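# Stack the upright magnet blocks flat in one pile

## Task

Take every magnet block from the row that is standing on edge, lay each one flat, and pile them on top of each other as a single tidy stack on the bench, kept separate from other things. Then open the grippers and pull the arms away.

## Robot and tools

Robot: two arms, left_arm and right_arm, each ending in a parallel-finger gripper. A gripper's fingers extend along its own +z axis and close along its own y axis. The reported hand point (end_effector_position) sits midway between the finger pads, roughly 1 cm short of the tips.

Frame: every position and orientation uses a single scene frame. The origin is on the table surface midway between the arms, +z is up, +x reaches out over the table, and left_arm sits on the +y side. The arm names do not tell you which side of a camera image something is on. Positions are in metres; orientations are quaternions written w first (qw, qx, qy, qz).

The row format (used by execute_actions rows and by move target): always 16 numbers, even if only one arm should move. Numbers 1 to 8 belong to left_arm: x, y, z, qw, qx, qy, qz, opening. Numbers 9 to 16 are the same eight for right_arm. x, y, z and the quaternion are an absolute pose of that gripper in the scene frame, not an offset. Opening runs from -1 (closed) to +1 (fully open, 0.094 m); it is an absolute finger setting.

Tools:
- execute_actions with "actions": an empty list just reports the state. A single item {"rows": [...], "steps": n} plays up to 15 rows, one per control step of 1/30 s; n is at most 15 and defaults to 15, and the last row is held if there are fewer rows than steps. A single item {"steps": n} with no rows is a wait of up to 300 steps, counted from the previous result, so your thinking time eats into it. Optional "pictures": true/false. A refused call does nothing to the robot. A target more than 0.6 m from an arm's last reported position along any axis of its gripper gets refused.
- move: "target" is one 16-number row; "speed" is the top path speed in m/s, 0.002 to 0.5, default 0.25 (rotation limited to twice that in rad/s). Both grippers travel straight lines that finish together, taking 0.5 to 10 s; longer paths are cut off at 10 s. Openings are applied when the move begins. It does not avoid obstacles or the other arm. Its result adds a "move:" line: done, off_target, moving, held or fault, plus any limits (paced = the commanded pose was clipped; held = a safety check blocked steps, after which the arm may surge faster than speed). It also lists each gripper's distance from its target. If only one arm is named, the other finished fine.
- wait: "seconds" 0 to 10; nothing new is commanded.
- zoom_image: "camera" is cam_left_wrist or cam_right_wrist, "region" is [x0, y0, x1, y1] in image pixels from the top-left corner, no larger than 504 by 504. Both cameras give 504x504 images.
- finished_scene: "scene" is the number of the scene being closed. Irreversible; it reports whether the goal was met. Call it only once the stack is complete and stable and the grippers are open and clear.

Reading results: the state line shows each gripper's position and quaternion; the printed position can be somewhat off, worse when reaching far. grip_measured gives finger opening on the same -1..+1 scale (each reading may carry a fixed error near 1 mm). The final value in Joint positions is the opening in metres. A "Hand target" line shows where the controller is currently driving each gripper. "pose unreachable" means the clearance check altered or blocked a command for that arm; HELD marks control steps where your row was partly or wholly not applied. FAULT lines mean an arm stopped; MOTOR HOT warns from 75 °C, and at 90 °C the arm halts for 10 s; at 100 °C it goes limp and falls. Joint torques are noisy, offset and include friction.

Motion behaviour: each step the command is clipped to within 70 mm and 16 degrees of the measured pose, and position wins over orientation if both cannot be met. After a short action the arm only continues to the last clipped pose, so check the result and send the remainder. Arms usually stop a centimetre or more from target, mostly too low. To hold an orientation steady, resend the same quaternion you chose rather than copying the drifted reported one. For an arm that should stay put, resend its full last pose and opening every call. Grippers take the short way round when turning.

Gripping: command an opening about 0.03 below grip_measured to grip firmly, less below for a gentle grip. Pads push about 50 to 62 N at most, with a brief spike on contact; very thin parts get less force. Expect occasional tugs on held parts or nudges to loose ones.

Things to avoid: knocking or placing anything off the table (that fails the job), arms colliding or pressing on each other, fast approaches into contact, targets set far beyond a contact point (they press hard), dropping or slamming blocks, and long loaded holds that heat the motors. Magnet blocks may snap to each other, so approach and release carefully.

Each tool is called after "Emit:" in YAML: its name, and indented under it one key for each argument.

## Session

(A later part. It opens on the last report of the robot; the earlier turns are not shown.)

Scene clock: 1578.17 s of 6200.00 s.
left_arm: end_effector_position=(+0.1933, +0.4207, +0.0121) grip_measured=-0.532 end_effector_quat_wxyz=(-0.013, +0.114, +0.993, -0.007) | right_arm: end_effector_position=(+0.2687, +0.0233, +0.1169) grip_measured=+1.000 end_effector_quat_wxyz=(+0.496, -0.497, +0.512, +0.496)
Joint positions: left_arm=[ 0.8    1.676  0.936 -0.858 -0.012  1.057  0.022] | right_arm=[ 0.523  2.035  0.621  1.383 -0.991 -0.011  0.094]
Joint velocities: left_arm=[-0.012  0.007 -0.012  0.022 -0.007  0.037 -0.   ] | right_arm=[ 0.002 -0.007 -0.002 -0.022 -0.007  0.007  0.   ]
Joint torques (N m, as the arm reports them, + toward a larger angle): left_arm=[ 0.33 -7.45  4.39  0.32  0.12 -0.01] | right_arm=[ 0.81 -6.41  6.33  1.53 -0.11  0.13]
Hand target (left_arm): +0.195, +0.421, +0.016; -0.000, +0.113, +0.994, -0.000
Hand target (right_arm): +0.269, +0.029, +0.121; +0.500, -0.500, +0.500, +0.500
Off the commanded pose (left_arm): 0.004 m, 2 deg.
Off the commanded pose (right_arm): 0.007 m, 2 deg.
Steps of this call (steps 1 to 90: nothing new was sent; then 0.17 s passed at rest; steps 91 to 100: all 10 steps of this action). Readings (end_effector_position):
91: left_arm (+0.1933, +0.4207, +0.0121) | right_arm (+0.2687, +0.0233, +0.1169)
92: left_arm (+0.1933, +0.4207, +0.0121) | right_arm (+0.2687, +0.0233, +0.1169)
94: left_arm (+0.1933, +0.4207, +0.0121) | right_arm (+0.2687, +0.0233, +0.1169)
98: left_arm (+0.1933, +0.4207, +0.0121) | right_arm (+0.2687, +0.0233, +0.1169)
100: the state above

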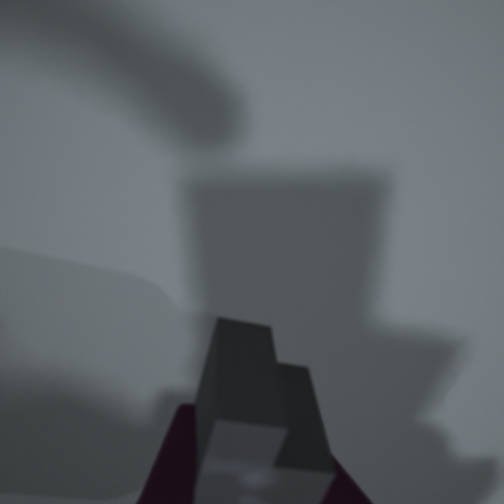

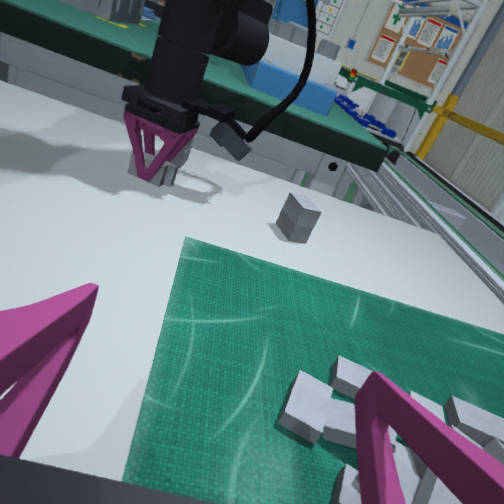

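Emit:
execute_actions:
  actions:
    - {"rows":[[0.195,0.421,0.018,0,0.1132,0.9936,0,-0.575,0.269,0.029,0.121,-0.5,0.5,-0.5,-0.5,1]],"steps":6}
  pictures: false

Emit:
move:
  target: [0.197,0.421,0.06,0,0.1132,0.9936,0,-0.575,0.269,0.029,0.121,-0.5,0.5,-0.5,-0.5,1]
  speed: 0.1

Emit:
move:
  target: [0.30,0.455,0.06,0,0.4384,0.8988,0,-0.575,0.269,0.029,0.121,-0.5,0.5,-0.5,-0.5,1]
  speed: 0.15

Scene clock: 1600.57 s of 6200.00 s.
left_arm: end_effector_position=(+0.1933, +0.4207, +0.0121) grip_measured=-0.532 end_effector_quat_wxyz=(-0.013, +0.114, +0.993, -0.007) | right_arm: end_effector_position=(+0.2687, +0.0233, +0.1169) grip_measured=+1.000 end_effector_quat_wxyz=(+0.496, -0.497, +0.512, +0.496)
Joint positions: left_arm=[ 0.8    1.676  0.936 -0.858 -0.012  1.057  0.022] | right_arm=[ 0.523  2.035  0.621  1.383 -0.991 -0.011  0.094]
Joint velocities: left_arm=[-0.002  0.042 -0.007 -0.081 -0.037  0.037  0.   ] | right_arm=[-0.012  0.002  0.002  0.081  0.037  0.007  0.   ]
Joint torques (N m, as the arm reports them, + toward a larger angle): left_arm=[ 0.39 -7.71  4.8   0.2   0.12 -0.01] | right_arm=[ 0.8  -6.4   6.35  1.51 -0.08  0.13]
Hand target (left_arm): +0.195, +0.421, +0.018; -0.000, +0.113, +0.994, -0.000
Hand target (right_arm): +0.269, +0.029, +0.121; +0.500, -0.500, +0.500, +0.500
Off the commanded pose (left_arm): 0.006 m, 2 deg.
Off the commanded pose (right_arm): 0.007 m, 2 deg.
Steps of this call (steps 1 to 90: nothing new was sent; then 19.20 s passed at rest; steps 91 to 96: all 6 steps of this action). Readings (end_effector_position):
91: left_arm (+0.1933, +0.4207, +0.0121) | right_arm (+0.2687, +0.0233, +0.1169)
92: left_arm (+0.1933, +0.4207, +0.0121) | right_arm (+0.2687, +0.0233, +0.1169)
94: left_arm (+0.1933, +0.4207, +0.0121) | right_arm (+0.2687, +0.0233, +0.1169)
96: the state above

Scene clock: 1601.87 s of 6200.00 s.
left_arm: end_effector_position=(+0.1898, +0.4168, +0.0460) grip_measured=-0.532 end_effector_quat_wxyz=(-0.018, +0.114, +0.993, -0.014) | right_arm: end_effector_position=(+0.2687, +0.0233, +0.1169) grip_measured=+1.000 end_effector_quat_wxyz=(+0.496, -0.497, +0.512, +0.496)
Joint positions: left_arm=[ 0.8    1.615  1.018 -1.016 -0.012  1.057  0.022] | right_arm=[ 0.523  2.035  0.621  1.383 -0.991 -0.011  0.094]
Joint velocities: left_arm=[ 0.007  0.007 -0.007 -0.037 -0.007 -0.022 -0.001] | right_arm=[-0.002  0.012  0.002 -0.007  0.007  0.007  0.   ]
Joint torques (N m, as the arm reports them, + toward a larger angle): left_arm=[-0.18 -7.61  8.11  0.08  0.11 -0.04] | right_arm=[ 0.85 -6.35  6.4   1.52 -0.1   0.11]
Hand target (left_arm): +0.197, +0.421, +0.060; -0.000, +0.113, +0.994, -0.000
Hand target (right_arm): +0.269, +0.029, +0.121; +0.500, -0.500, +0.500, +0.500
Off the commanded pose (left_arm): 0.016 m, 3 deg.
Off the commanded pose (right_arm): 0.007 m, 2 deg.
move: off_target (left_arm)

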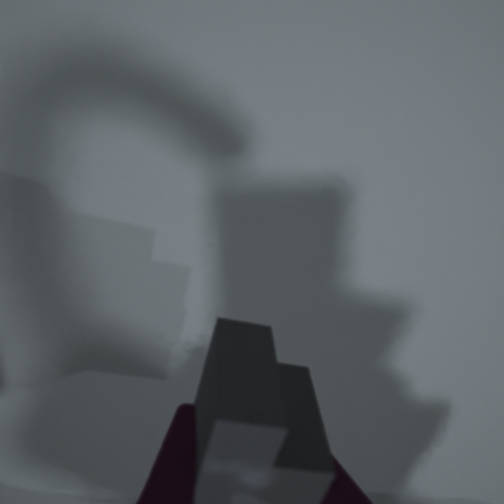

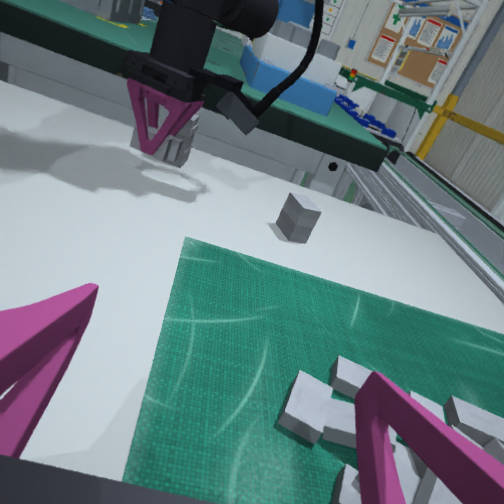

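Scene clock: 1604.60 s of 6200.00 s.
left_arm: end_effector_position=(+0.2915, +0.4557, +0.0487) grip_measured=-0.532 end_effector_quat_wxyz=(-0.009, +0.430, +0.903, -0.005) | right_arm: end_effector_position=(+0.2687, +0.0233, +0.1169) grip_measured=+1.000 end_effector_quat_wxyz=(+0.496, -0.497, +0.512, +0.496)
Joint positions: left_arm=[ 0.663  1.954  1.448 -1.082 -0.013  1.581  0.022] | right_arm=[ 0.523  2.035  0.621  1.383 -0.991 -0.011  0.094]
Joint velocities: left_arm=[ 0.007  0.002 -0.007 -0.051 -0.081 -0.022 -0.   ] | right_arm=[0.007 0.007 0.002 0.007 0.095 0.11  0.   ]
Joint torques (N m, as the arm reports them, + toward a larger angle): left_arm=[-1.02 -8.74  8.69  0.04  0.08  0.04] | right_arm=[ 0.89 -6.39  6.33  1.53 -0.11  0.09]
Hand target (left_arm): +0.300, +0.455, +0.059; -0.000, +0.438, +0.899, +0.001
Hand target (right_arm): +0.269, +0.029, +0.121; +0.500, -0.500, +0.500, +0.500
Off the commanded pose (left_arm): 0.014 m, 2 deg.
Off the commanded pose (right_arm): 0.007 m, 2 deg.
move: off_target (left_arm)

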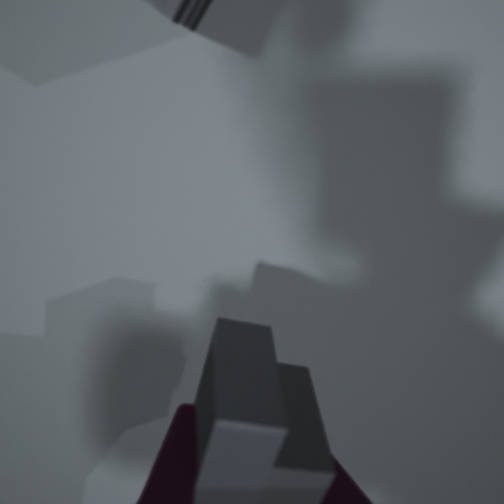

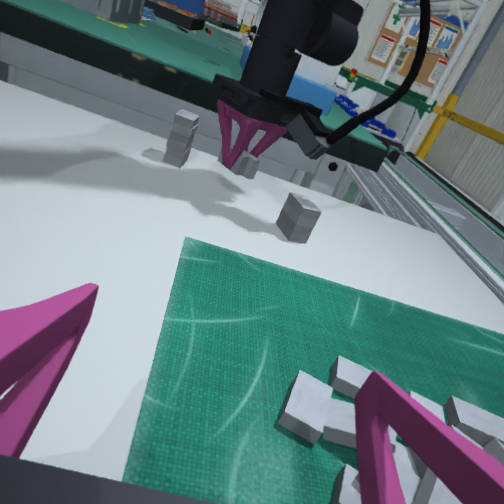

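Emit:
move:
  target: [0.288,0.447,0.035,0,0.4384,0.8988,0,-0.575,0.269,0.029,0.121,-0.5,0.5,-0.5,-0.5,1]
  speed: 0.08

Scene clock: 1612.50 s of 6200.00 s.
left_arm: end_effector_position=(+0.2802, +0.4463, +0.0248) grip_measured=-0.532 end_effector_quat_wxyz=(-0.015, +0.433, +0.901, -0.018) | right_arm: end_effector_position=(+0.2687, +0.0233, +0.1169) grip_measured=+1.000 end_effector_quat_wxyz=(+0.496, -0.497, +0.512, +0.496)
Joint positions: left_arm=[ 0.663  1.954  1.347 -1.009 -0.013  1.587  0.022] | right_arm=[ 0.523  2.035  0.621  1.383 -0.991 -0.011  0.094]
Joint velocities: left_arm=[-0.022 -0.022 -0.007  0.022 -0.037  0.081 -0.001] | right_arm=[-0.002  0.002 -0.002  0.081 -0.007 -0.007  0.   ]
Joint torques (N m, as the arm reports them, + toward a larger angle): left_arm=[ -0.58 -10.47   5.72   0.27   0.12   0.04] | right_arm=[ 0.74 -6.39  6.35  1.52 -0.09  0.12]
Hand target (left_arm): +0.288, +0.447, +0.035; -0.000, +0.438, +0.899, -0.000
Hand target (right_arm): +0.269, +0.029, +0.121; +0.500, -0.500, +0.500, +0.500
Off the commanded pose (left_arm): 0.013 m, 3 deg.
Off the commanded pose (right_arm): 0.007 m, 2 deg.
After step 90, 3.97 s passed at rest.
move: off_target (left_arm)

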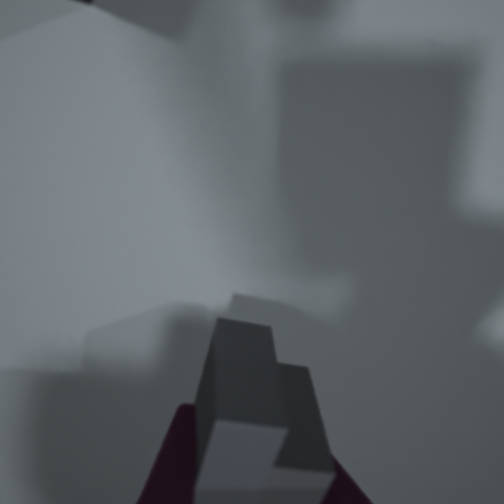

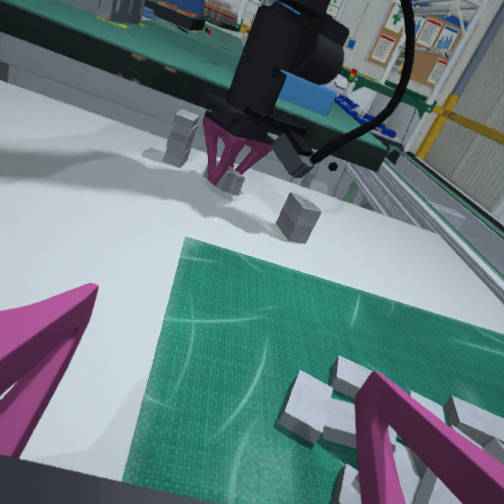

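Emit:
execute_actions:
  actions:
    - {"rows":[[0.290,0.449,0.030,0,0.4384,0.8988,0,-0.575,0.269,0.029,0.121,-0.5,0.5,-0.5,-0.5,1],[0.290,0.449,0.027,0,0.4384,0.8988,0,-0.575,0.269,0.029,0.121,-0.5,0.5,-0.5,-0.5,1],[0.290,0.449,0.024,0,0.4384,0.8988,0,-0.575,0.269,0.029,0.121,-0.5,0.5,-0.5,-0.5,1],[0.290,0.449,0.021,0,0.4384,0.8988,0,-0.575,0.269,0.029,0.121,-0.5,0.5,-0.5,-0.5,1],[0.290,0.449,0.018,0,0.4384,0.8988,0,-0.575,0.269,0.029,0.121,-0.5,0.5,-0.5,-0.5,1]],"steps":15}
  pictures: false

Scene clock: 1617.07 s of 6200.00 s.
left_arm: end_effector_position=(+0.2829, +0.4486, +0.0147) grip_measured=-0.532 end_effector_quat_wxyz=(-0.011, +0.433, +0.901, -0.010) | right_arm: end_effector_position=(+0.2687, +0.0233, +0.1169) grip_measured=+1.000 end_effector_quat_wxyz=(+0.496, -0.497, +0.512, +0.496)
Joint positions: left_arm=[ 0.663  1.965  1.321 -0.953 -0.013  1.588  0.022] | right_arm=[ 0.523  2.035  0.621  1.383 -0.991 -0.011  0.094]
Joint velocities: left_arm=[ 0.012 -0.012 -0.012  0.066 -0.007  0.007  0.   ] | right_arm=[-0.022 -0.007 -0.002 -0.037  0.022  0.081  0.   ]
Joint torques (N m, as the arm reports them, + toward a larger angle): left_arm=[-0.55 -8.88  5.73  0.3   0.15  0.04] | right_arm=[ 0.8  -6.45  6.35  1.5  -0.1   0.12]
Hand target (left_arm): +0.290, +0.449, +0.018; +0.000, +0.438, +0.899, -0.000
Hand target (right_arm): +0.269, +0.029, +0.121; +0.500, -0.500, +0.500, +0.500
Off the commanded pose (left_arm): 0.008 m, 2 deg.
Off the commanded pose (right_arm): 0.007 m, 2 deg.
Steps of this call (steps 1 to 90: nothing new was sent; then 1.07 s passed at rest; steps 91 to 105: all 15 steps of this action). Readings (end_effector_position):
91: left_arm (+0.2807, +0.4467, +0.0248) | right_arm (+0.2687, +0.0233, +0.1169)
92: left_arm (+0.2813, +0.4472, +0.0248) | right_arm (+0.2687, +0.0233, +0.1169)
94: left_arm (+0.2827, +0.4484, +0.0235) | right_arm (+0.2687, +0.0233, +0.1169)
98: left_arm (+0.2824, +0.4481, +0.0180) | right_arm (+0.2687, +0.0233, +0.1169)
105: the state above

Emit:
execute_actions:
  actions:
    - {"rows":[[0.290,0.449,0.017,0,0.4384,0.8988,0,-0.575,0.269,0.029,0.121,-0.5,0.5,-0.5,-0.5,1],[0.290,0.449,0.016,0,0.4384,0.8988,0,-0.575,0.269,0.029,0.121,-0.5,0.5,-0.5,-0.5,1],[0.290,0.449,0.015,0,0.4384,0.8988,0,-0.575,0.269,0.029,0.121,-0.5,0.5,-0.5,-0.5,1],[0.290,0.449,0.014,0,0.4384,0.8988,0,-0.575,0.269,0.029,0.121,-0.5,0.5,-0.5,-0.5,1],[0.290,0.449,0.013,0,0.4384,0.8988,0,-0.575,0.269,0.029,0.121,-0.5,0.5,-0.5,-0.5,1]],"steps":15}
  pictures: false

Scene clock: 1622.00 s of 6200.00 s.
left_arm: end_effector_position=(+0.2843, +0.4497, +0.0127) grip_measured=-0.532 end_effector_quat_wxyz=(-0.009, +0.433, +0.901, -0.005) | right_arm: end_effector_position=(+0.2687, +0.0233, +0.1169) grip_measured=+1.000 end_effector_quat_wxyz=(+0.496, -0.497, +0.512, +0.496)
Joint positions: left_arm=[ 0.663  1.965  1.312 -0.934 -0.013  1.588  0.022] | right_arm=[ 0.523  2.035  0.621  1.383 -0.991 -0.011  0.094]
Joint velocities: left_arm=[-0.022 -0.007 -0.007  0.037  0.037 -0.007  0.   ] | right_arm=[-0.002  0.002 -0.007 -0.051 -0.037 -0.022  0.   ]
Joint torques (N m, as the arm reports them, + toward a larger angle): left_arm=[-0.45 -8.29  5.48  0.36  0.09  0.04] | right_arm=[ 0.87 -6.34  6.29  1.53 -0.08  0.11]
Hand target (left_arm): +0.290, +0.449, +0.013; -0.000, +0.438, +0.899, -0.000
Hand target (right_arm): +0.269, +0.029, +0.121; +0.500, -0.500, +0.500, +0.500
Off the commanded pose (left_arm): 0.006 m, 1 deg.
Off the commanded pose (right_arm): 0.007 m, 2 deg.
Steps of this call (steps 1 to 90: nothing new was sent; then 1.43 s passed at rest; steps 91 to 105: all 15 steps of this action). Readings (end_effector_position):
91: left_arm (+0.2837, +0.4492, +0.0147) | right_arm (+0.2687, +0.0233, +0.1169)
92: left_arm (+0.2839, +0.4493, +0.0147) | right_arm (+0.2687, +0.0233, +0.1169)
94: left_arm (+0.2844, +0.4498, +0.0147) | right_arm (+0.2687, +0.0233, +0.1169)
98: left_arm (+0.2845, +0.4499, +0.0131) | right_arm (+0.2687, +0.0233, +0.1169)
105: the state above

Emit:
execute_actions:
  actions:
    - {"rows":[[0.289,0.450,0.013,0,0.4384,0.8988,0,-0.54,0.269,0.029,0.121,-0.5,0.5,-0.5,-0.5,1],[0.289,0.450,0.013,0,0.4384,0.8988,0,-0.54,0.269,0.029,0.121,-0.5,0.5,-0.5,-0.5,1],[0.289,0.450,0.013,0,0.4384,0.8988,0,-0.52,0.269,0.029,0.121,-0.5,0.5,-0.5,-0.5,1],[0.289,0.450,0.013,0,0.4384,0.8988,0,-0.52,0.269,0.029,0.121,-0.5,0.5,-0.5,-0.5,1],[0.289,0.450,0.013,0,0.4384,0.8988,0,-0.49,0.269,0.029,0.121,-0.5,0.5,-0.5,-0.5,1],[0.289,0.450,0.013,0,0.4384,0.8988,0,-0.45,0.269,0.029,0.121,-0.5,0.5,-0.5,-0.5,1],[0.289,0.450,0.013,0,0.4384,0.8988,0,-0.4,0.269,0.029,0.121,-0.5,0.5,-0.5,-0.5,1],[0.289,0.450,0.013,0,0.4384,0.8988,0,-0.3,0.269,0.029,0.121,-0.5,0.5,-0.5,-0.5,1],[0.289,0.450,0.013,0,0.4384,0.8988,0,-0.2,0.269,0.029,0.121,-0.5,0.5,-0.5,-0.5,1]],"steps":13}
  pictures: false

Emit:
move:
  target: [0.289,0.450,0.10,0,0.4384,0.8988,0,-0.2,0.269,0.029,0.121,-0.5,0.5,-0.5,-0.5,1]
  speed: 0.15

Scene clock: 1628.37 s of 6200.00 s.
left_arm: end_effector_position=(+0.2846, +0.4500, +0.0127) grip_measured=-0.203 end_effector_quat_wxyz=(-0.009, +0.435, +0.900, -0.004) | right_arm: end_effector_position=(+0.2687, +0.0233, +0.1169) grip_measured=+1.000 end_effector_quat_wxyz=(+0.496, -0.497, +0.512, +0.496)
Joint positions: left_arm=[ 0.663  1.965  1.312 -0.933 -0.013  1.592  0.037] | right_arm=[ 0.523  2.035  0.621  1.383 -0.991 -0.011  0.094]
Joint velocities: left_arm=[-0.002  0.002  0.007 -0.007  0.007  0.007  0.001] | right_arm=[-0.012  0.007  0.012 -0.037 -0.037 -0.051  0.   ]
Joint torques (N m, as the arm reports them, + toward a larger angle): left_arm=[-0.19 -8.34  5.43  0.35  0.12  0.05] | right_arm=[ 0.83 -6.34  6.32  1.5  -0.09  0.11]
Hand target (left_arm): +0.289, +0.450, +0.013; -0.000, +0.438, +0.899, -0.000
Hand target (right_arm): +0.269, +0.029, +0.121; +0.500, -0.500, +0.500, +0.500
Off the commanded pose (left_arm): 0.004 m, 1 deg.
Off the commanded pose (right_arm): 0.007 m, 2 deg.
Steps of this call (steps 1 to 90: nothing new was sent; then 2.93 s passed at rest; steps 91 to 103: all 13 steps of this action). Readings (end_effector_position):
91: left_arm (+0.2843, +0.4497, +0.0127) | right_arm (+0.2687, +0.0233, +0.1169)
92: left_arm (+0.2843, +0.4497, +0.0127) | right_arm (+0.2687, +0.0233, +0.1169)
94: left_arm (+0.2843, +0.4497, +0.0127) | right_arm (+0.2687, +0.0233, +0.1169)
98: left_arm (+0.2845, +0.4498, +0.0127) | right_arm (+0.2687, +0.0233, +0.1169)
103: the state above

Scene clock: 1629.83 s of 6200.00 s.
left_arm: end_effector_position=(+0.2851, +0.4503, +0.0863) grip_measured=-0.203 end_effector_quat_wxyz=(-0.012, +0.435, +0.900, -0.010) | right_arm: end_effector_position=(+0.2687, +0.0233, +0.1169) grip_measured=+1.000 end_effector_quat_wxyz=(+0.496, -0.497, +0.512, +0.496)
Joint positions: left_arm=[ 0.663  1.904  1.531 -1.226 -0.013  1.592  0.037] | right_arm=[ 0.523  2.035  0.621  1.383 -0.991 -0.011  0.094]
Joint velocities: left_arm=[-0.012 -0.012  0.002 -0.037  0.022  0.051  0.001] | right_arm=[ 0.012 -0.002 -0.002 -0.007  0.037 -0.081  0.   ]
Joint torques (N m, as the arm reports them, + toward a larger angle): left_arm=[-0.21 -9.83  8.03  0.04  0.1   0.03] | right_arm=[ 0.81 -6.45  6.35  1.51 -0.09  0.1 ]
Hand target (left_arm): +0.289, +0.450, +0.100; +0.000, +0.438, +0.899, +0.000
Hand target (right_arm): +0.269, +0.029, +0.121; +0.500, -0.500, +0.500, +0.500
Off the commanded pose (left_arm): 0.014 m, 2 deg.
Off the commanded pose (right_arm): 0.007 m, 2 deg.
move: off_target (left_arm)

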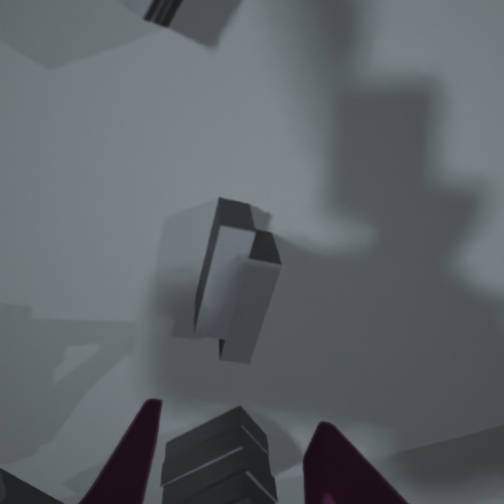

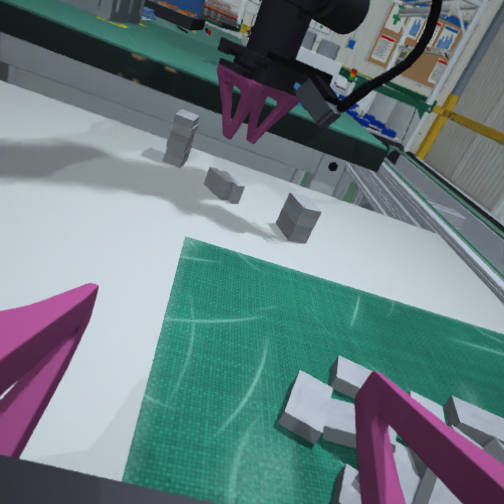

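Emit:
move:
  target: [0.289,0.452,0.085,-0.10,-0.322,0.940,-0.034,0.6,0.269,0.029,0.121,-0.5,0.5,-0.5,-0.5,1]
  speed: 0.25

Emit:
move:
  target: [0.289,0.453,0.045,-0.150,-0.320,0.934,-0.051,0.6,0.269,0.029,0.121,-0.5,0.5,-0.5,-0.5,1]
  speed: 0.1

Scene clock: 1648.80 s of 6200.00 s.
left_arm: end_effector_position=(+0.2857, +0.4491, +0.0786) grip_measured=+0.598 end_effector_quat_wxyz=(-0.108, -0.314, +0.943, -0.032) | right_arm: end_effector_position=(+0.2687, +0.0233, +0.1169) grip_measured=+1.000 end_effector_quat_wxyz=(+0.496, -0.497, +0.512, +0.496)
Joint positions: left_arm=[ 0.656  2.101  1.76  -1.454 -0.018  0.041  0.075] | right_arm=[ 0.523  2.035  0.621  1.383 -0.991 -0.011  0.094]
Joint velocities: left_arm=[-0.002  0.007 -0.012 -0.022  0.037 -0.022  0.001] | right_arm=[ 0.012  0.007  0.017 -0.022 -0.007 -0.066  0.   ]
Joint torques (N m, as the arm reports them, + toward a larger angle): left_arm=[ 0.4  -9.23  8.04 -0.27  0.07 -0.08] | right_arm=[ 0.76 -6.34  6.41  1.54 -0.08  0.11]
Hand target (left_arm): +0.289, +0.452, +0.085; -0.100, -0.321, +0.941, -0.033
Hand target (right_arm): +0.269, +0.029, +0.121; +0.500, -0.500, +0.500, +0.500
Off the commanded pose (left_arm): 0.008 m, 1 deg.
Off the commanded pose (right_arm): 0.007 m, 2 deg.
After step 90, 12.27 s passed at rest.
move: done

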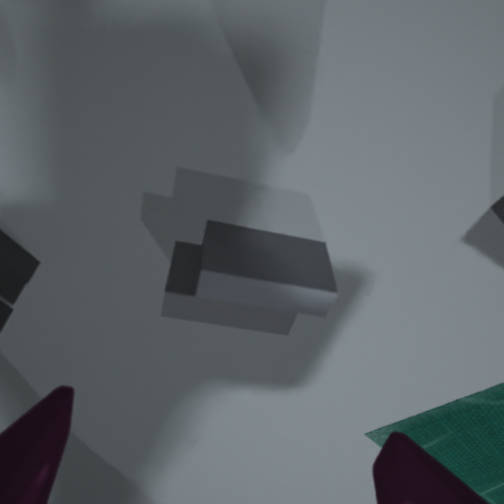

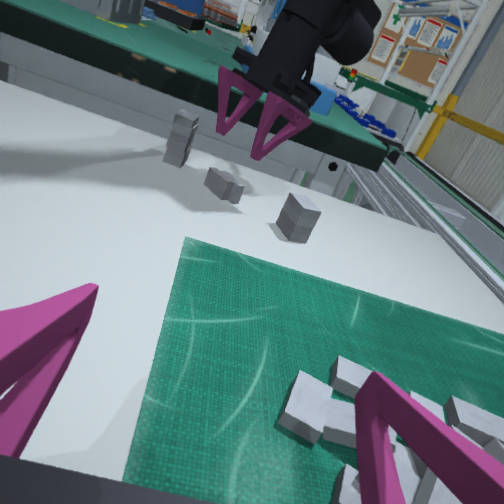

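Scene clock: 1649.60 s of 6200.00 s.
left_arm: end_effector_position=(+0.2851, +0.4486, +0.0365) grip_measured=+0.598 end_effector_quat_wxyz=(-0.162, -0.313, +0.935, -0.052) | right_arm: end_effector_position=(+0.2687, +0.0233, +0.1169) grip_measured=+1.000 end_effector_quat_wxyz=(+0.496, -0.497, +0.512, +0.496)
Joint positions: left_arm=[ 0.656  2.246  1.789 -1.455 -0.018  0.037  0.075] | right_arm=[ 0.523  2.035  0.621  1.383 -0.991 -0.011  0.094]
Joint velocities: left_arm=[ 0.007  0.002  0.007 -0.051 -0.051 -0.007  0.001] | right_arm=[-0.007  0.002 -0.002  0.007  0.037 -0.007  0.   ]
Joint torques (N m, as the arm reports them, + toward a larger angle): left_arm=[  0.35 -10.79   7.54  -0.44   0.04  -0.08] | right_arm=[ 0.75 -6.36  6.35  1.51 -0.09  0.09]
Hand target (left_arm): +0.289, +0.453, +0.045; -0.150, -0.320, +0.934, -0.051
Hand target (right_arm): +0.269, +0.029, +0.121; +0.500, -0.500, +0.500, +0.500
Off the commanded pose (left_arm): 0.010 m, 2 deg.
Off the commanded pose (right_arm): 0.007 m, 2 deg.
move: done

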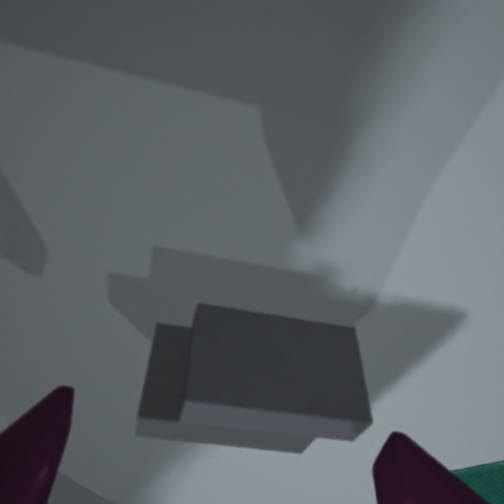

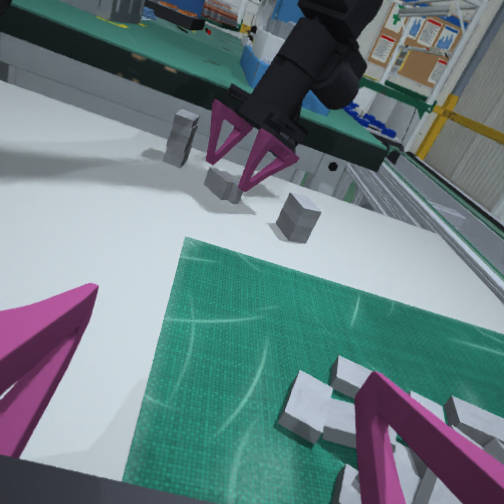

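Emit:
move:
  target: [0.291,0.454,0.016,-0.170,-0.3193,0.9303,-0.0584,0.6,0.269,0.029,0.121,-0.5,0.5,-0.5,-0.5,1]
  speed: 0.06

Scene clock: 1673.90 s of 6200.00 s.
left_arm: end_effector_position=(+0.2830, +0.4467, +0.0145) grip_measured=+0.598 end_effector_quat_wxyz=(-0.188, -0.312, +0.929, -0.062) | right_arm: end_effector_position=(+0.2687, +0.0233, +0.1169) grip_measured=+1.000 end_effector_quat_wxyz=(+0.496, -0.497, +0.512, +0.496)
Joint positions: left_arm=[ 0.656  2.317  1.799 -1.451 -0.017  0.034  0.075] | right_arm=[ 0.523  2.035  0.621  1.383 -0.991 -0.011  0.094]
Joint velocities: left_arm=[-0.017 -0.007 -0.012 -0.051  0.037 -0.095 -0.001] | right_arm=[ 0.007 -0.002  0.002  0.022  0.022 -0.037  0.   ]
Joint torques (N m, as the arm reports them, + toward a larger angle): left_arm=[  0.33 -10.17   7.33  -0.29   0.07  -0.08] | right_arm=[ 0.85 -6.39  6.32  1.52 -0.07  0.1 ]
Hand target (left_arm): +0.291, +0.454, +0.016; -0.170, -0.319, +0.931, -0.058
Hand target (right_arm): +0.269, +0.029, +0.121; +0.500, -0.500, +0.500, +0.500
Off the commanded pose (left_arm): 0.011 m, 2 deg.
Off the commanded pose (right_arm): 0.007 m, 2 deg.
After step 90, 20.53 s passed at rest.
move: off_target (left_arm)

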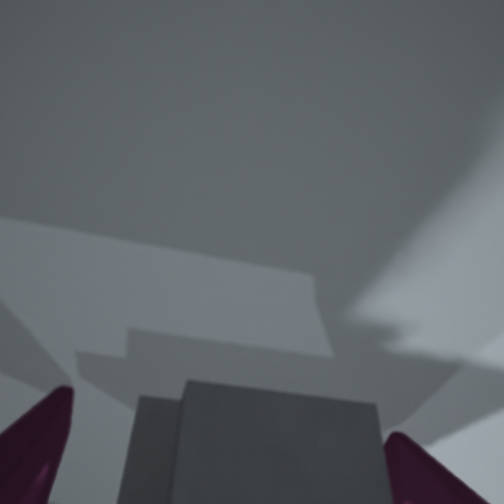

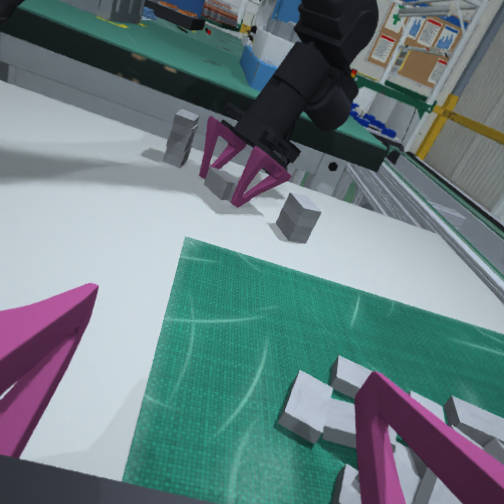

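Emit:
execute_actions:
  actions:
    - {"rows":[[0.291,0.454,0.018,-0.170,-0.3193,0.9303,-0.0584,0.5,0.269,0.029,0.121,-0.5,0.5,-0.5,-0.5,1],[0.291,0.454,0.018,-0.170,-0.3193,0.9303,-0.0584,0.4,0.269,0.029,0.121,-0.5,0.5,-0.5,-0.5,1],[0.291,0.454,0.018,-0.170,-0.3193,0.9303,-0.0584,0.33,0.269,0.029,0.121,-0.5,0.5,-0.5,-0.5,1],[0.291,0.454,0.018,-0.170,-0.3193,0.9303,-0.0584,0.27,0.269,0.029,0.121,-0.5,0.5,-0.5,-0.5,1],[0.291,0.454,0.018,-0.170,-0.3193,0.9303,-0.0584,0.22,0.269,0.029,0.121,-0.5,0.5,-0.5,-0.5,1],[0.291,0.454,0.018,-0.170,-0.3193,0.9303,-0.0584,0.18,0.269,0.029,0.121,-0.5,0.5,-0.5,-0.5,1],[0.291,0.454,0.018,-0.170,-0.3193,0.9303,-0.0584,0.14,0.269,0.029,0.121,-0.5,0.5,-0.5,-0.5,1],[0.291,0.454,0.018,-0.170,-0.3193,0.9303,-0.0584,0.10,0.269,0.029,0.121,-0.5,0.5,-0.5,-0.5,1],[0.291,0.454,0.018,-0.170,-0.3193,0.9303,-0.0584,0.07,0.269,0.029,0.121,-0.5,0.5,-0.5,-0.5,1],[0.291,0.454,0.018,-0.170,-0.3193,0.9303,-0.0584,0.04,0.269,0.029,0.121,-0.5,0.5,-0.5,-0.5,1],[0.291,0.454,0.018,-0.170,-0.3193,0.9303,-0.0584,0.01,0.269,0.029,0.121,-0.5,0.5,-0.5,-0.5,1],[0.291,0.454,0.018,-0.170,-0.3193,0.9303,-0.0584,-0.02,0.269,0.029,0.121,-0.5,0.5,-0.5,-0.5,1],[0.291,0.454,0.018,-0.170,-0.3193,0.9303,-0.0584,-0.04,0.269,0.029,0.121,-0.5,0.5,-0.5,-0.5,1],[0.291,0.454,0.018,-0.170,-0.3193,0.9303,-0.0584,-0.06,0.269,0.029,0.121,-0.5,0.5,-0.5,-0.5,1],[0.291,0.454,0.018,-0.170,-0.3193,0.9303,-0.0584,-0.08,0.269,0.029,0.121,-0.5,0.5,-0.5,-0.5,1]],"steps":15}

Scene clock: 1694.70 s of 6200.00 s.
left_arm: end_effector_position=(+0.2834, +0.4463, +0.0145) grip_measured=-0.069 end_effector_quat_wxyz=(-0.187, -0.313, +0.929, -0.063) | right_arm: end_effector_position=(+0.2687, +0.0233, +0.1169) grip_measured=+1.000 end_effector_quat_wxyz=(+0.496, -0.497, +0.512, +0.496)
Joint positions: left_arm=[ 0.656  2.317  1.799 -1.451 -0.014  0.034  0.044] | right_arm=[ 0.523  2.035  0.621  1.383 -0.991 -0.011  0.094]
Joint velocities: left_arm=[ 0.002  0.017 -0.007  0.007 -0.037 -0.007 -0.017] | right_arm=[-0.012 -0.017  0.012  0.007  0.007  0.022  0.   ]
Joint torques (N m, as the arm reports them, + toward a larger angle): left_arm=[  0.42 -10.4    7.81  -0.35   0.01  -0.08] | right_arm=[ 0.77 -6.4   6.34  1.52 -0.09  0.11]
Hand target (left_arm): +0.291, +0.454, +0.018; -0.170, -0.319, +0.930, -0.059
Hand target (right_arm): +0.269, +0.029, +0.121; +0.500, -0.500, +0.500, +0.500
Off the commanded pose (left_arm): 0.011 m, 2 deg.
Off the commanded pose (right_arm): 0.007 m, 2 deg.
Steps of this call (steps 1 to 90: nothing new was sent; then 17.30 s passed at rest; steps 91 to 105: all 15 steps of this action). Readings (end_effector_position):
91: left_arm (+0.2830, +0.4467, +0.0145) | right_arm (+0.2687, +0.0233, +0.1169)
92: left_arm (+0.2830, +0.4467, +0.0145) | right_arm (+0.2687, +0.0233, +0.1169)
94: left_arm (+0.2830, +0.4467, +0.0145) | right_arm (+0.2687, +0.0233, +0.1169)
98: left_arm (+0.2832, +0.4465, +0.0145) | right_arm (+0.2687, +0.0233, +0.1169)
105: the state above

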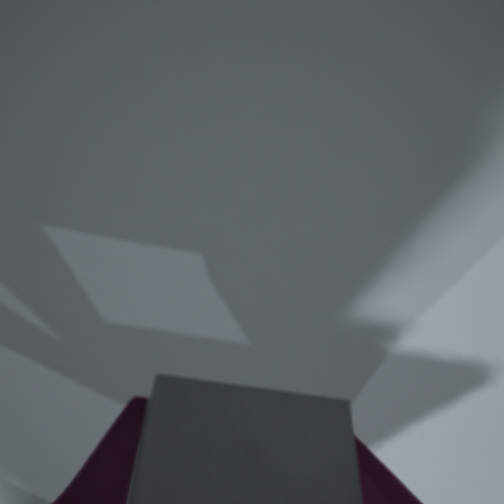

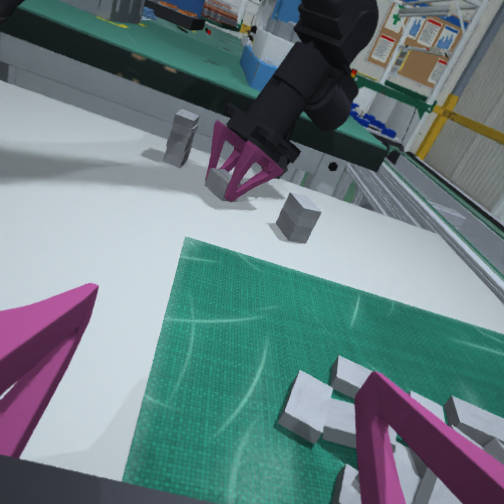

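Emit:
execute_actions:
  actions:
    - {"rows":[[0.291,0.454,0.018,-0.170,-0.3193,0.9303,-0.0584,-0.09,0.269,0.029,0.121,-0.5,0.5,-0.5,-0.5,1],[0.291,0.454,0.018,-0.170,-0.3193,0.9303,-0.0584,-0.10,0.269,0.029,0.121,-0.5,0.5,-0.5,-0.5,1],[0.291,0.454,0.018,-0.170,-0.3193,0.9303,-0.0584,-0.11,0.269,0.029,0.121,-0.5,0.5,-0.5,-0.5,1],[0.291,0.454,0.018,-0.170,-0.3193,0.9303,-0.0584,-0.12,0.269,0.029,0.121,-0.5,0.5,-0.5,-0.5,1],[0.291,0.454,0.018,-0.170,-0.3193,0.9303,-0.0584,-0.13,0.269,0.029,0.121,-0.5,0.5,-0.5,-0.5,1],[0.291,0.454,0.018,-0.170,-0.3193,0.9303,-0.0584,-0.14,0.269,0.029,0.121,-0.5,0.5,-0.5,-0.5,1]],"steps":12}

Scene clock: 1699.60 s of 6200.00 s.
left_arm: end_effector_position=(+0.2834, +0.4463, +0.0145) grip_measured=-0.108 end_effector_quat_wxyz=(-0.187, -0.313, +0.929, -0.063) | right_arm: end_effector_position=(+0.2687, +0.0233, +0.1169) grip_measured=+1.000 end_effector_quat_wxyz=(+0.496, -0.497, +0.512, +0.496)
Joint positions: left_arm=[ 0.656  2.317  1.799 -1.451 -0.014  0.032  0.042] | right_arm=[ 0.523  2.035  0.621  1.383 -0.991 -0.011  0.094]
Joint velocities: left_arm=[-0.007 -0.002  0.007  0.022 -0.081 -0.051 -0.001] | right_arm=[-0.017 -0.007  0.012 -0.022  0.022  0.007  0.   ]
Joint torques (N m, as the arm reports them, + toward a larger angle): left_arm=[  0.4  -10.26   7.73  -0.33   0.01  -0.08] | right_arm=[ 0.76 -6.37  6.42  1.53 -0.09  0.1 ]
Hand target (left_arm): +0.291, +0.454, +0.018; -0.170, -0.320, +0.930, -0.059
Hand target (right_arm): +0.269, +0.029, +0.121; +0.500, -0.500, +0.500, +0.500
Off the commanded pose (left_arm): 0.011 m, 2 deg.
Off the commanded pose (right_arm): 0.007 m, 2 deg.
Steps of this call (steps 1 to 90: nothing new was sent; then 1.50 s passed at rest; steps 91 to 102: all 12 steps of this action). Readings (end_effector_position):
91: left_arm (+0.2834, +0.4463, +0.0145) | right_arm (+0.2687, +0.0233, +0.1169)
92: left_arm (+0.2834, +0.4463, +0.0145) | right_arm (+0.2687, +0.0233, +0.1169)
94: left_arm (+0.2834, +0.4463, +0.0145) | right_arm (+0.2687, +0.0233, +0.1169)
98: left_arm (+0.2834, +0.4463, +0.0145) | right_arm (+0.2687, +0.0233, +0.1169)
102: the state above

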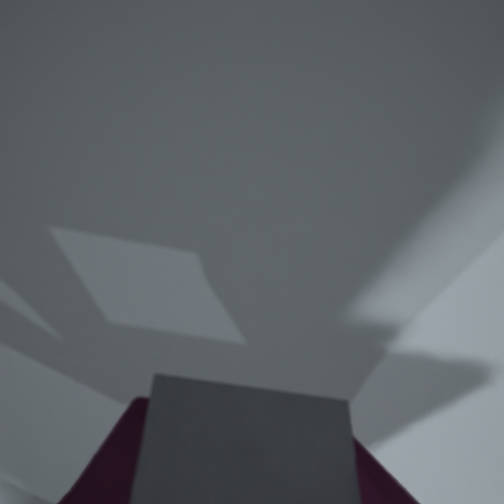

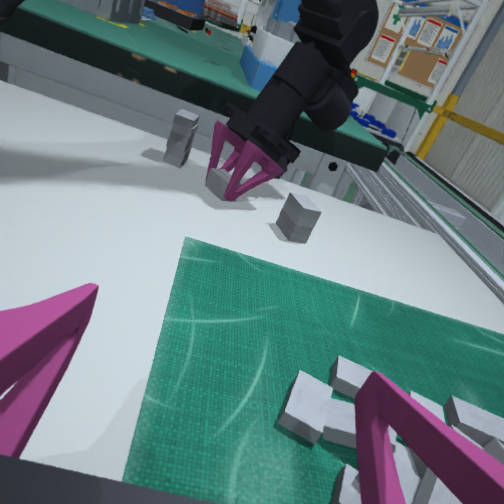

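Emit:
move:
  target: [0.289,0.450,0.065,-0.135,-0.321,0.936,-0.046,-0.14,0.269,0.029,0.121,-0.5,0.5,-0.5,-0.5,1]
  speed: 0.1

Emit:
zoom_image:
  camera: "cam_right_wrist"
  region: [180,100,310,230]

Scene clock: 1703.60 s of 6200.00 s.
left_arm: end_effector_position=(+0.2880, +0.4501, +0.0477) grip_measured=-0.108 end_effector_quat_wxyz=(-0.147, -0.317, +0.936, -0.048) | right_arm: end_effector_position=(+0.2687, +0.0233, +0.1169) grip_measured=+1.000 end_effector_quat_wxyz=(+0.496, -0.497, +0.512, +0.496)
Joint positions: left_arm=[ 0.656  2.219  1.799 -1.462 -0.014  0.031  0.042] | right_arm=[ 0.523  2.035  0.621  1.383 -0.991 -0.011  0.094]
Joint velocities: left_arm=[ 0.002  0.017 -0.007  0.037 -0.037  0.022  0.   ] | right_arm=[-0.022 -0.007 -0.007  0.051 -0.022 -0.022  0.   ]
Joint torques (N m, as the arm reports them, + toward a larger angle): left_arm=[  0.12 -12.8    6.92  -0.53   0.06  -0.06] | right_arm=[ 0.76 -6.43  6.37  1.51 -0.07  0.1 ]
Hand target (left_arm): +0.289, +0.450, +0.065; -0.135, -0.322, +0.936, -0.047
Hand target (right_arm): +0.269, +0.029, +0.121; +0.500, -0.500, +0.500, +0.500
Off the commanded pose (left_arm): 0.017 m, 2 deg.
Off the commanded pose (right_arm): 0.007 m, 2 deg.
After step 90, 0.07 s passed at rest.
move: off_target (left_arm)

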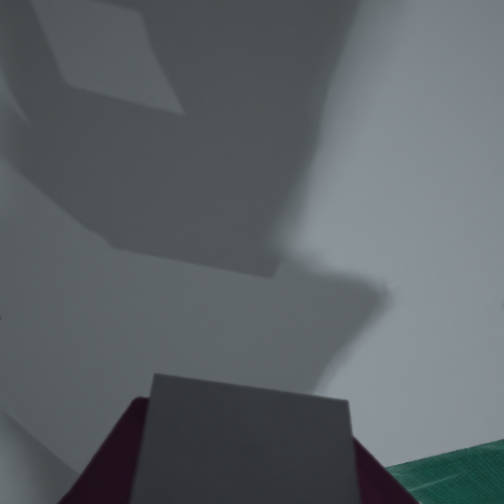

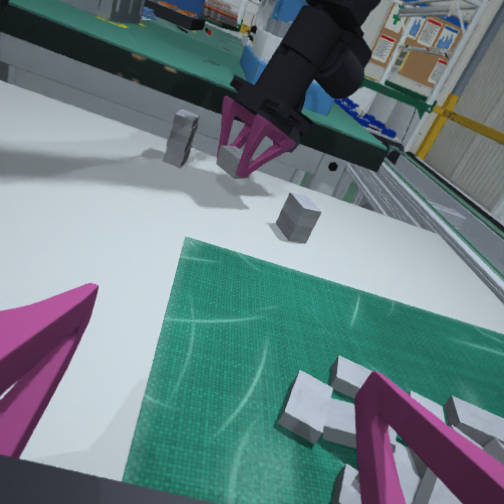

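Region (180, 100, 310, 230) of cam_right_wrist's 504x504 image, scaled by 3.877, with more detail than that image has.

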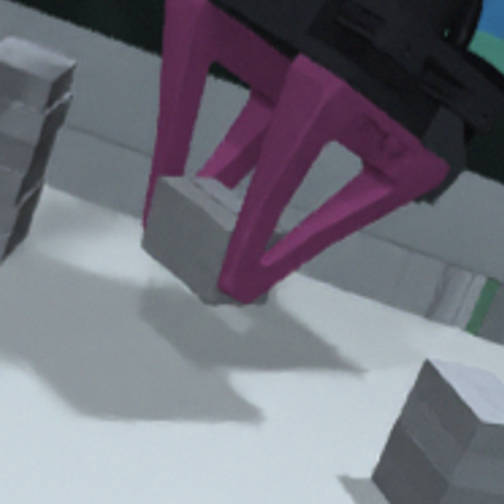

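Emit:
move:
  target: [0.29,0.37,0.16,0.30,-0.182,0.936,0.058,-0.14,0.269,0.029,0.121,-0.5,0.5,-0.5,-0.5,1]
  speed: 0.15

Emit:
move:
  target: [0.340,0.379,0.135,0.5832,-0.1331,0.7954,0.0976,-0.14,0.269,0.029,0.121,-0.5,0.5,-0.5,-0.5,1]
  speed: 0.15

Scene clock: 1714.60 s of 6200.00 s.
left_arm: end_effector_position=(+0.2774, +0.3692, +0.1422) grip_measured=-0.108 end_effector_quat_wxyz=(+0.258, -0.202, +0.944, +0.047) | right_arm: end_effector_position=(+0.2687, +0.0233, +0.1169) grip_measured=+1.000 end_effector_quat_wxyz=(+0.496, -0.497, +0.512, +0.496)
Joint positions: left_arm=[ 0.524  1.182  0.918 -0.782  0.082  0.11   0.042] | right_arm=[ 0.523  2.035  0.621  1.383 -0.991 -0.011  0.094]
Joint velocities: left_arm=[-0.017 -0.017 -0.012  0.066  0.007  0.007  0.001] | right_arm=[-0.017  0.002 -0.002 -0.007  0.022 -0.007  0.   ]
Joint torques (N m, as the arm reports them, + toward a larger angle): left_arm=[-1.16 -5.04  7.44  1.52  0.17  0.03] | right_arm=[ 0.79 -6.44  6.39  1.51 -0.06  0.08]
Hand target (left_arm): +0.290, +0.370, +0.161; +0.301, -0.187, +0.934, +0.055
Hand target (right_arm): +0.269, +0.029, +0.121; +0.500, -0.500, +0.500, +0.500
Off the commanded pose (left_arm): 0.022 m, 6 deg.
Off the commanded pose (right_arm): 0.007 m, 2 deg.
After step 90, 4.33 s passed at rest.
move: off_target (left_arm)

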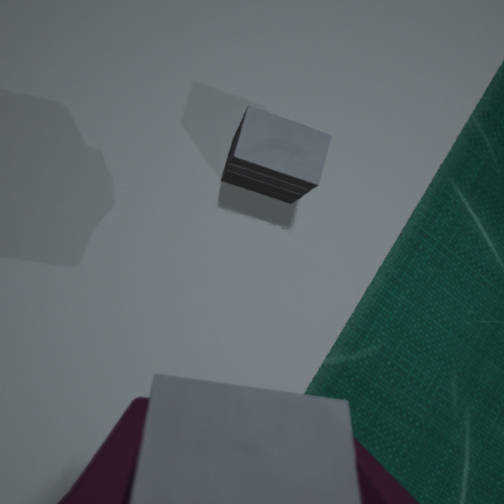

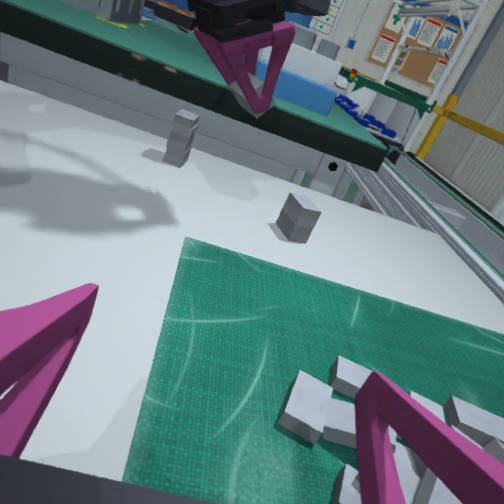

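Scene clock: 1717.83 s of 6200.00 s.
left_arm: end_effector_position=(+0.3325, +0.3791, +0.1132) grip_measured=-0.108 end_effector_quat_wxyz=(+0.551, -0.149, +0.817, +0.088) | right_arm: end_effector_position=(+0.2687, +0.0233, +0.1169) grip_measured=+1.000 end_effector_quat_wxyz=(+0.496, -0.497, +0.512, +0.496)
Joint positions: left_arm=[0.524 1.202 0.289 0.517 0.198 0.061 0.042] | right_arm=[ 0.523  2.035  0.621  1.383 -0.991 -0.011  0.094]
Joint velocities: left_arm=[ 0.002  0.017 -0.007 -0.037 -0.037 -0.066  0.   ] | right_arm=[ 0.002 -0.017  0.012 -0.051 -0.022 -0.007  0.   ]
Joint torques (N m, as the arm reports them, + toward a larger angle): left_arm=[-0.45 -1.95  7.07  2.26  0.16 -0.04] | right_arm=[ 0.83 -6.3   6.36  1.51 -0.09  0.09]
Hand target (left_arm): +0.341, +0.380, +0.134; +0.583, -0.136, +0.795, +0.093
Hand target (right_arm): +0.269, +0.029, +0.121; +0.500, -0.500, +0.500, +0.500
Off the commanded pose (left_arm): 0.023 m, 5 deg.
Off the commanded pose (right_arm): 0.007 m, 2 deg.
move: off_target (left_arm)

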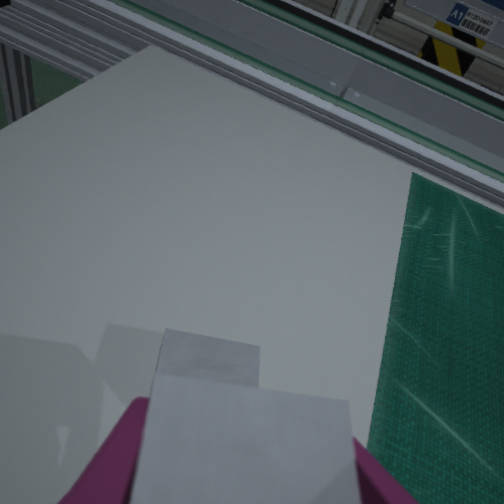

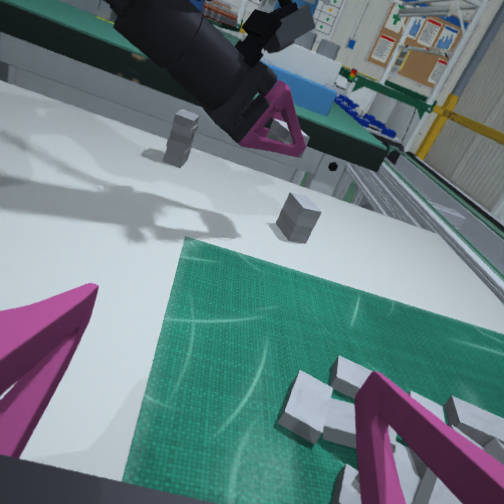

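Emit:
move:
  target: [0.395,0.399,0.108,0.5832,-0.1331,0.7954,0.0976,-0.14,0.269,0.029,0.121,-0.5,0.5,-0.5,-0.5,1]
  speed: 0.08

Scene clock: 1741.87 s of 6200.00 s.
left_arm: end_effector_position=(+0.3773, +0.3933, +0.0767) grip_measured=-0.108 end_effector_quat_wxyz=(+0.540, -0.145, +0.825, +0.083) | right_arm: end_effector_position=(+0.2687, +0.0233, +0.1169) grip_measured=+1.000 end_effector_quat_wxyz=(+0.496, -0.497, +0.512, +0.496)
Joint positions: left_arm=[0.482 1.588 0.395 0.772 0.168 0.053 0.042] | right_arm=[ 0.523  2.035  0.621  1.383 -0.991 -0.011  0.094]
Joint velocities: left_arm=[-0.012  0.007  0.012  0.022  0.022  0.022 -0.001] | right_arm=[-0.002 -0.012 -0.002 -0.007  0.037 -0.007  0.   ]
Joint torques (N m, as the arm reports them, + toward a larger angle): left_arm=[-1.11 -4.66  8.13  2.25 -0.02 -0.07] | right_arm=[ 0.7  -6.38  6.44  1.53 -0.1   0.11]
Hand target (left_arm): +0.394, +0.398, +0.107; +0.583, -0.133, +0.796, +0.097
Hand target (right_arm): +0.269, +0.029, +0.121; +0.500, -0.500, +0.500, +0.500
Off the commanded pose (left_arm): 0.036 m, 6 deg.
Off the commanded pose (right_arm): 0.007 m, 2 deg.
After step 90, 19.60 s passed at rest.
move: off_target (left_arm)

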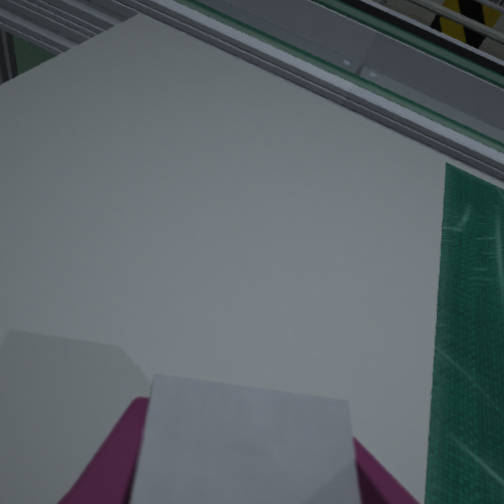

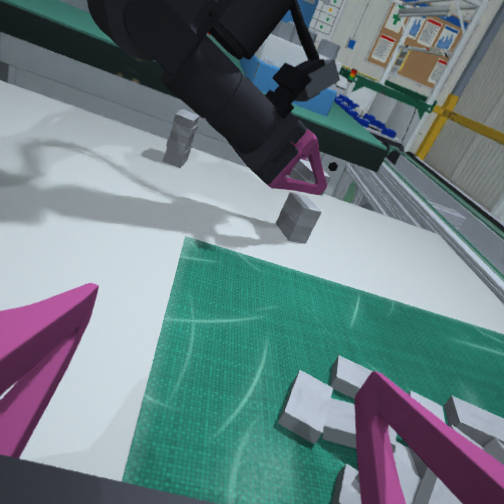

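Emit:
execute_actions:
  actions:
    - {"rows":[[0.403,0.401,0.107,0.5832,-0.1331,0.7954,0.0976,-0.14,0.269,0.029,0.121,-0.5,0.5,-0.5,-0.5,1]],"steps":15}
  pictures: false

Scene clock: 1745.20 s of 6200.00 s.
left_arm: end_effector_position=(+0.3858, +0.3956, +0.0778) grip_measured=-0.108 end_effector_quat_wxyz=(+0.542, -0.144, +0.824, +0.084) | right_arm: end_effector_position=(+0.2687, +0.0233, +0.1169) grip_measured=+1.000 end_effector_quat_wxyz=(+0.496, -0.497, +0.512, +0.496)
Joint positions: left_arm=[0.473 1.617 0.427 0.775 0.161 0.05  0.042] | right_arm=[ 0.523  2.035  0.621  1.383 -0.991 -0.011  0.094]
Joint velocities: left_arm=[-0.017 -0.022 -0.002 -0.007  0.037  0.081  0.001] | right_arm=[-0.012  0.007 -0.007  0.007  0.007 -0.022  0.   ]
Joint torques (N m, as the arm reports them, + toward a larger angle): left_arm=[-1.07 -4.91  8.1   2.24 -0.06 -0.07] | right_arm=[ 0.79 -6.34  6.33  1.51 -0.06  0.11]
Hand target (left_arm): +0.401, +0.400, +0.107; +0.583, -0.133, +0.796, +0.096
Hand target (right_arm): +0.269, +0.029, +0.121; +0.500, -0.500, +0.500, +0.500
Off the commanded pose (left_arm): 0.034 m, 6 deg.
Off the commanded pose (right_arm): 0.007 m, 2 deg.
Steps of this call (steps 1 to 85: nothing new was sent; steps 86 to 100: all 15 steps of this action). Readings (end_effector_position):
86: left_arm (+0.3782, +0.3936, +0.0769) | right_arm (+0.2687, +0.0233, +0.1169)
87: left_arm (+0.3801, +0.3939, +0.0770) | right_arm (+0.2687, +0.0233, +0.1169)
89: left_arm (+0.3838, +0.3946, +0.0776) | right_arm (+0.2687, +0.0233, +0.1169)
93: left_arm (+0.3859, +0.3953, +0.0783) | right_arm (+0.2687, +0.0233, +0.1169)
100: the state above

Emit:
execute_actions:
  actions:
    - {"rows":[[0.401,0.402,0.102,0.5832,-0.1331,0.7954,0.0976,-0.14,0.269,0.029,0.121,-0.5,0.5,-0.5,-0.5,1],[0.401,0.402,0.099,0.5832,-0.1331,0.7954,0.0976,-0.14,0.269,0.029,0.121,-0.5,0.5,-0.5,-0.5,1],[0.400,0.402,0.096,0.5832,-0.1331,0.7954,0.0976,-0.14,0.269,0.029,0.121,-0.5,0.5,-0.5,-0.5,1],[0.400,0.402,0.094,0.5832,-0.1331,0.7954,0.0976,-0.14,0.269,0.029,0.121,-0.5,0.5,-0.5,-0.5,1]],"steps":15}

Emit:
zoom_image:
  camera: "cam_right_wrist"
  region: [255,140,355,250]

Scene clock: 1750.90 s of 6200.00 s.
left_arm: end_effector_position=(+0.3895, +0.3977, +0.0698) grip_measured=-0.108 end_effector_quat_wxyz=(+0.546, -0.144, +0.821, +0.085) | right_arm: end_effector_position=(+0.2687, +0.0233, +0.1169) grip_measured=+1.000 end_effector_quat_wxyz=(+0.496, -0.497, +0.512, +0.496)
Joint positions: left_arm=[0.473 1.68  0.427 0.847 0.161 0.05  0.042] | right_arm=[ 0.523  2.035  0.621  1.383 -0.991 -0.011  0.094]
Joint velocities: left_arm=[-0.012  0.017 -0.007  0.007  0.007  0.081  0.   ] | right_arm=[-0.007 -0.012 -0.002  0.037 -0.007 -0.022  0.   ]
Joint torques (N m, as the arm reports them, + toward a larger angle): left_arm=[-0.23 -5.35  5.84  2.26  0.05 -0.04] | right_arm=[ 0.85 -6.34  6.4   1.51 -0.08  0.12]
Hand target (left_arm): +0.399, +0.402, +0.094; +0.582, -0.133, +0.796, +0.097
Hand target (right_arm): +0.269, +0.029, +0.121; +0.500, -0.500, +0.500, +0.500
Off the commanded pose (left_arm): 0.027 m, 6 deg.
Off the commanded pose (right_arm): 0.007 m, 2 deg.
Steps of this call (steps 1 to 90: nothing new was sent; then 2.20 s passed at rest; steps 91 to 105: all 15 steps of this action). Readings (end_effector_position):
91: left_arm (+0.3861, +0.3957, +0.0776) | right_arm (+0.2687, +0.0233, +0.1169)
92: left_arm (+0.3866, +0.3960, +0.0771) | right_arm (+0.2687, +0.0233, +0.1169)
94: left_arm (+0.3877, +0.3966, +0.0737) | right_arm (+0.2687, +0.0233, +0.1169)
98: left_arm (+0.3878, +0.3967, +0.0658) | right_arm (+0.2687, +0.0233, +0.1169)
105: the state above

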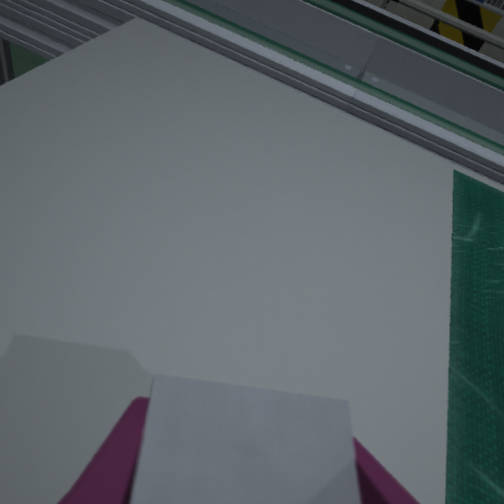

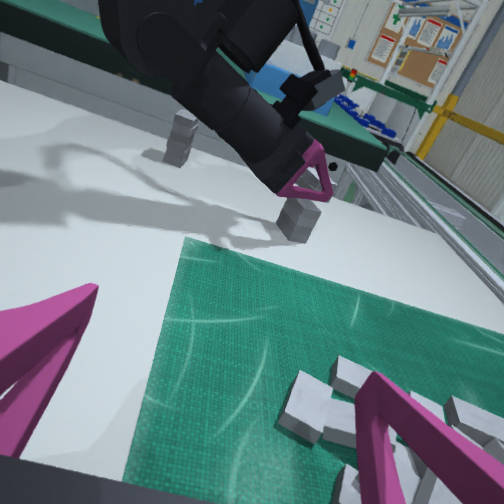

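Region (255, 140, 355, 250) of cam_right_wrist's 504x504 image, scaled by 4.582, with more detail than that image has; it fills the left 458 columns of this view, and the rest is white.

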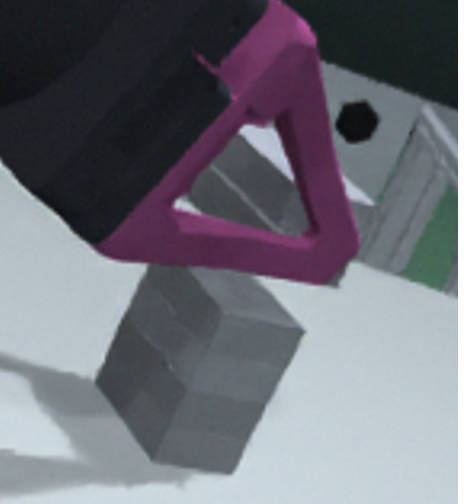

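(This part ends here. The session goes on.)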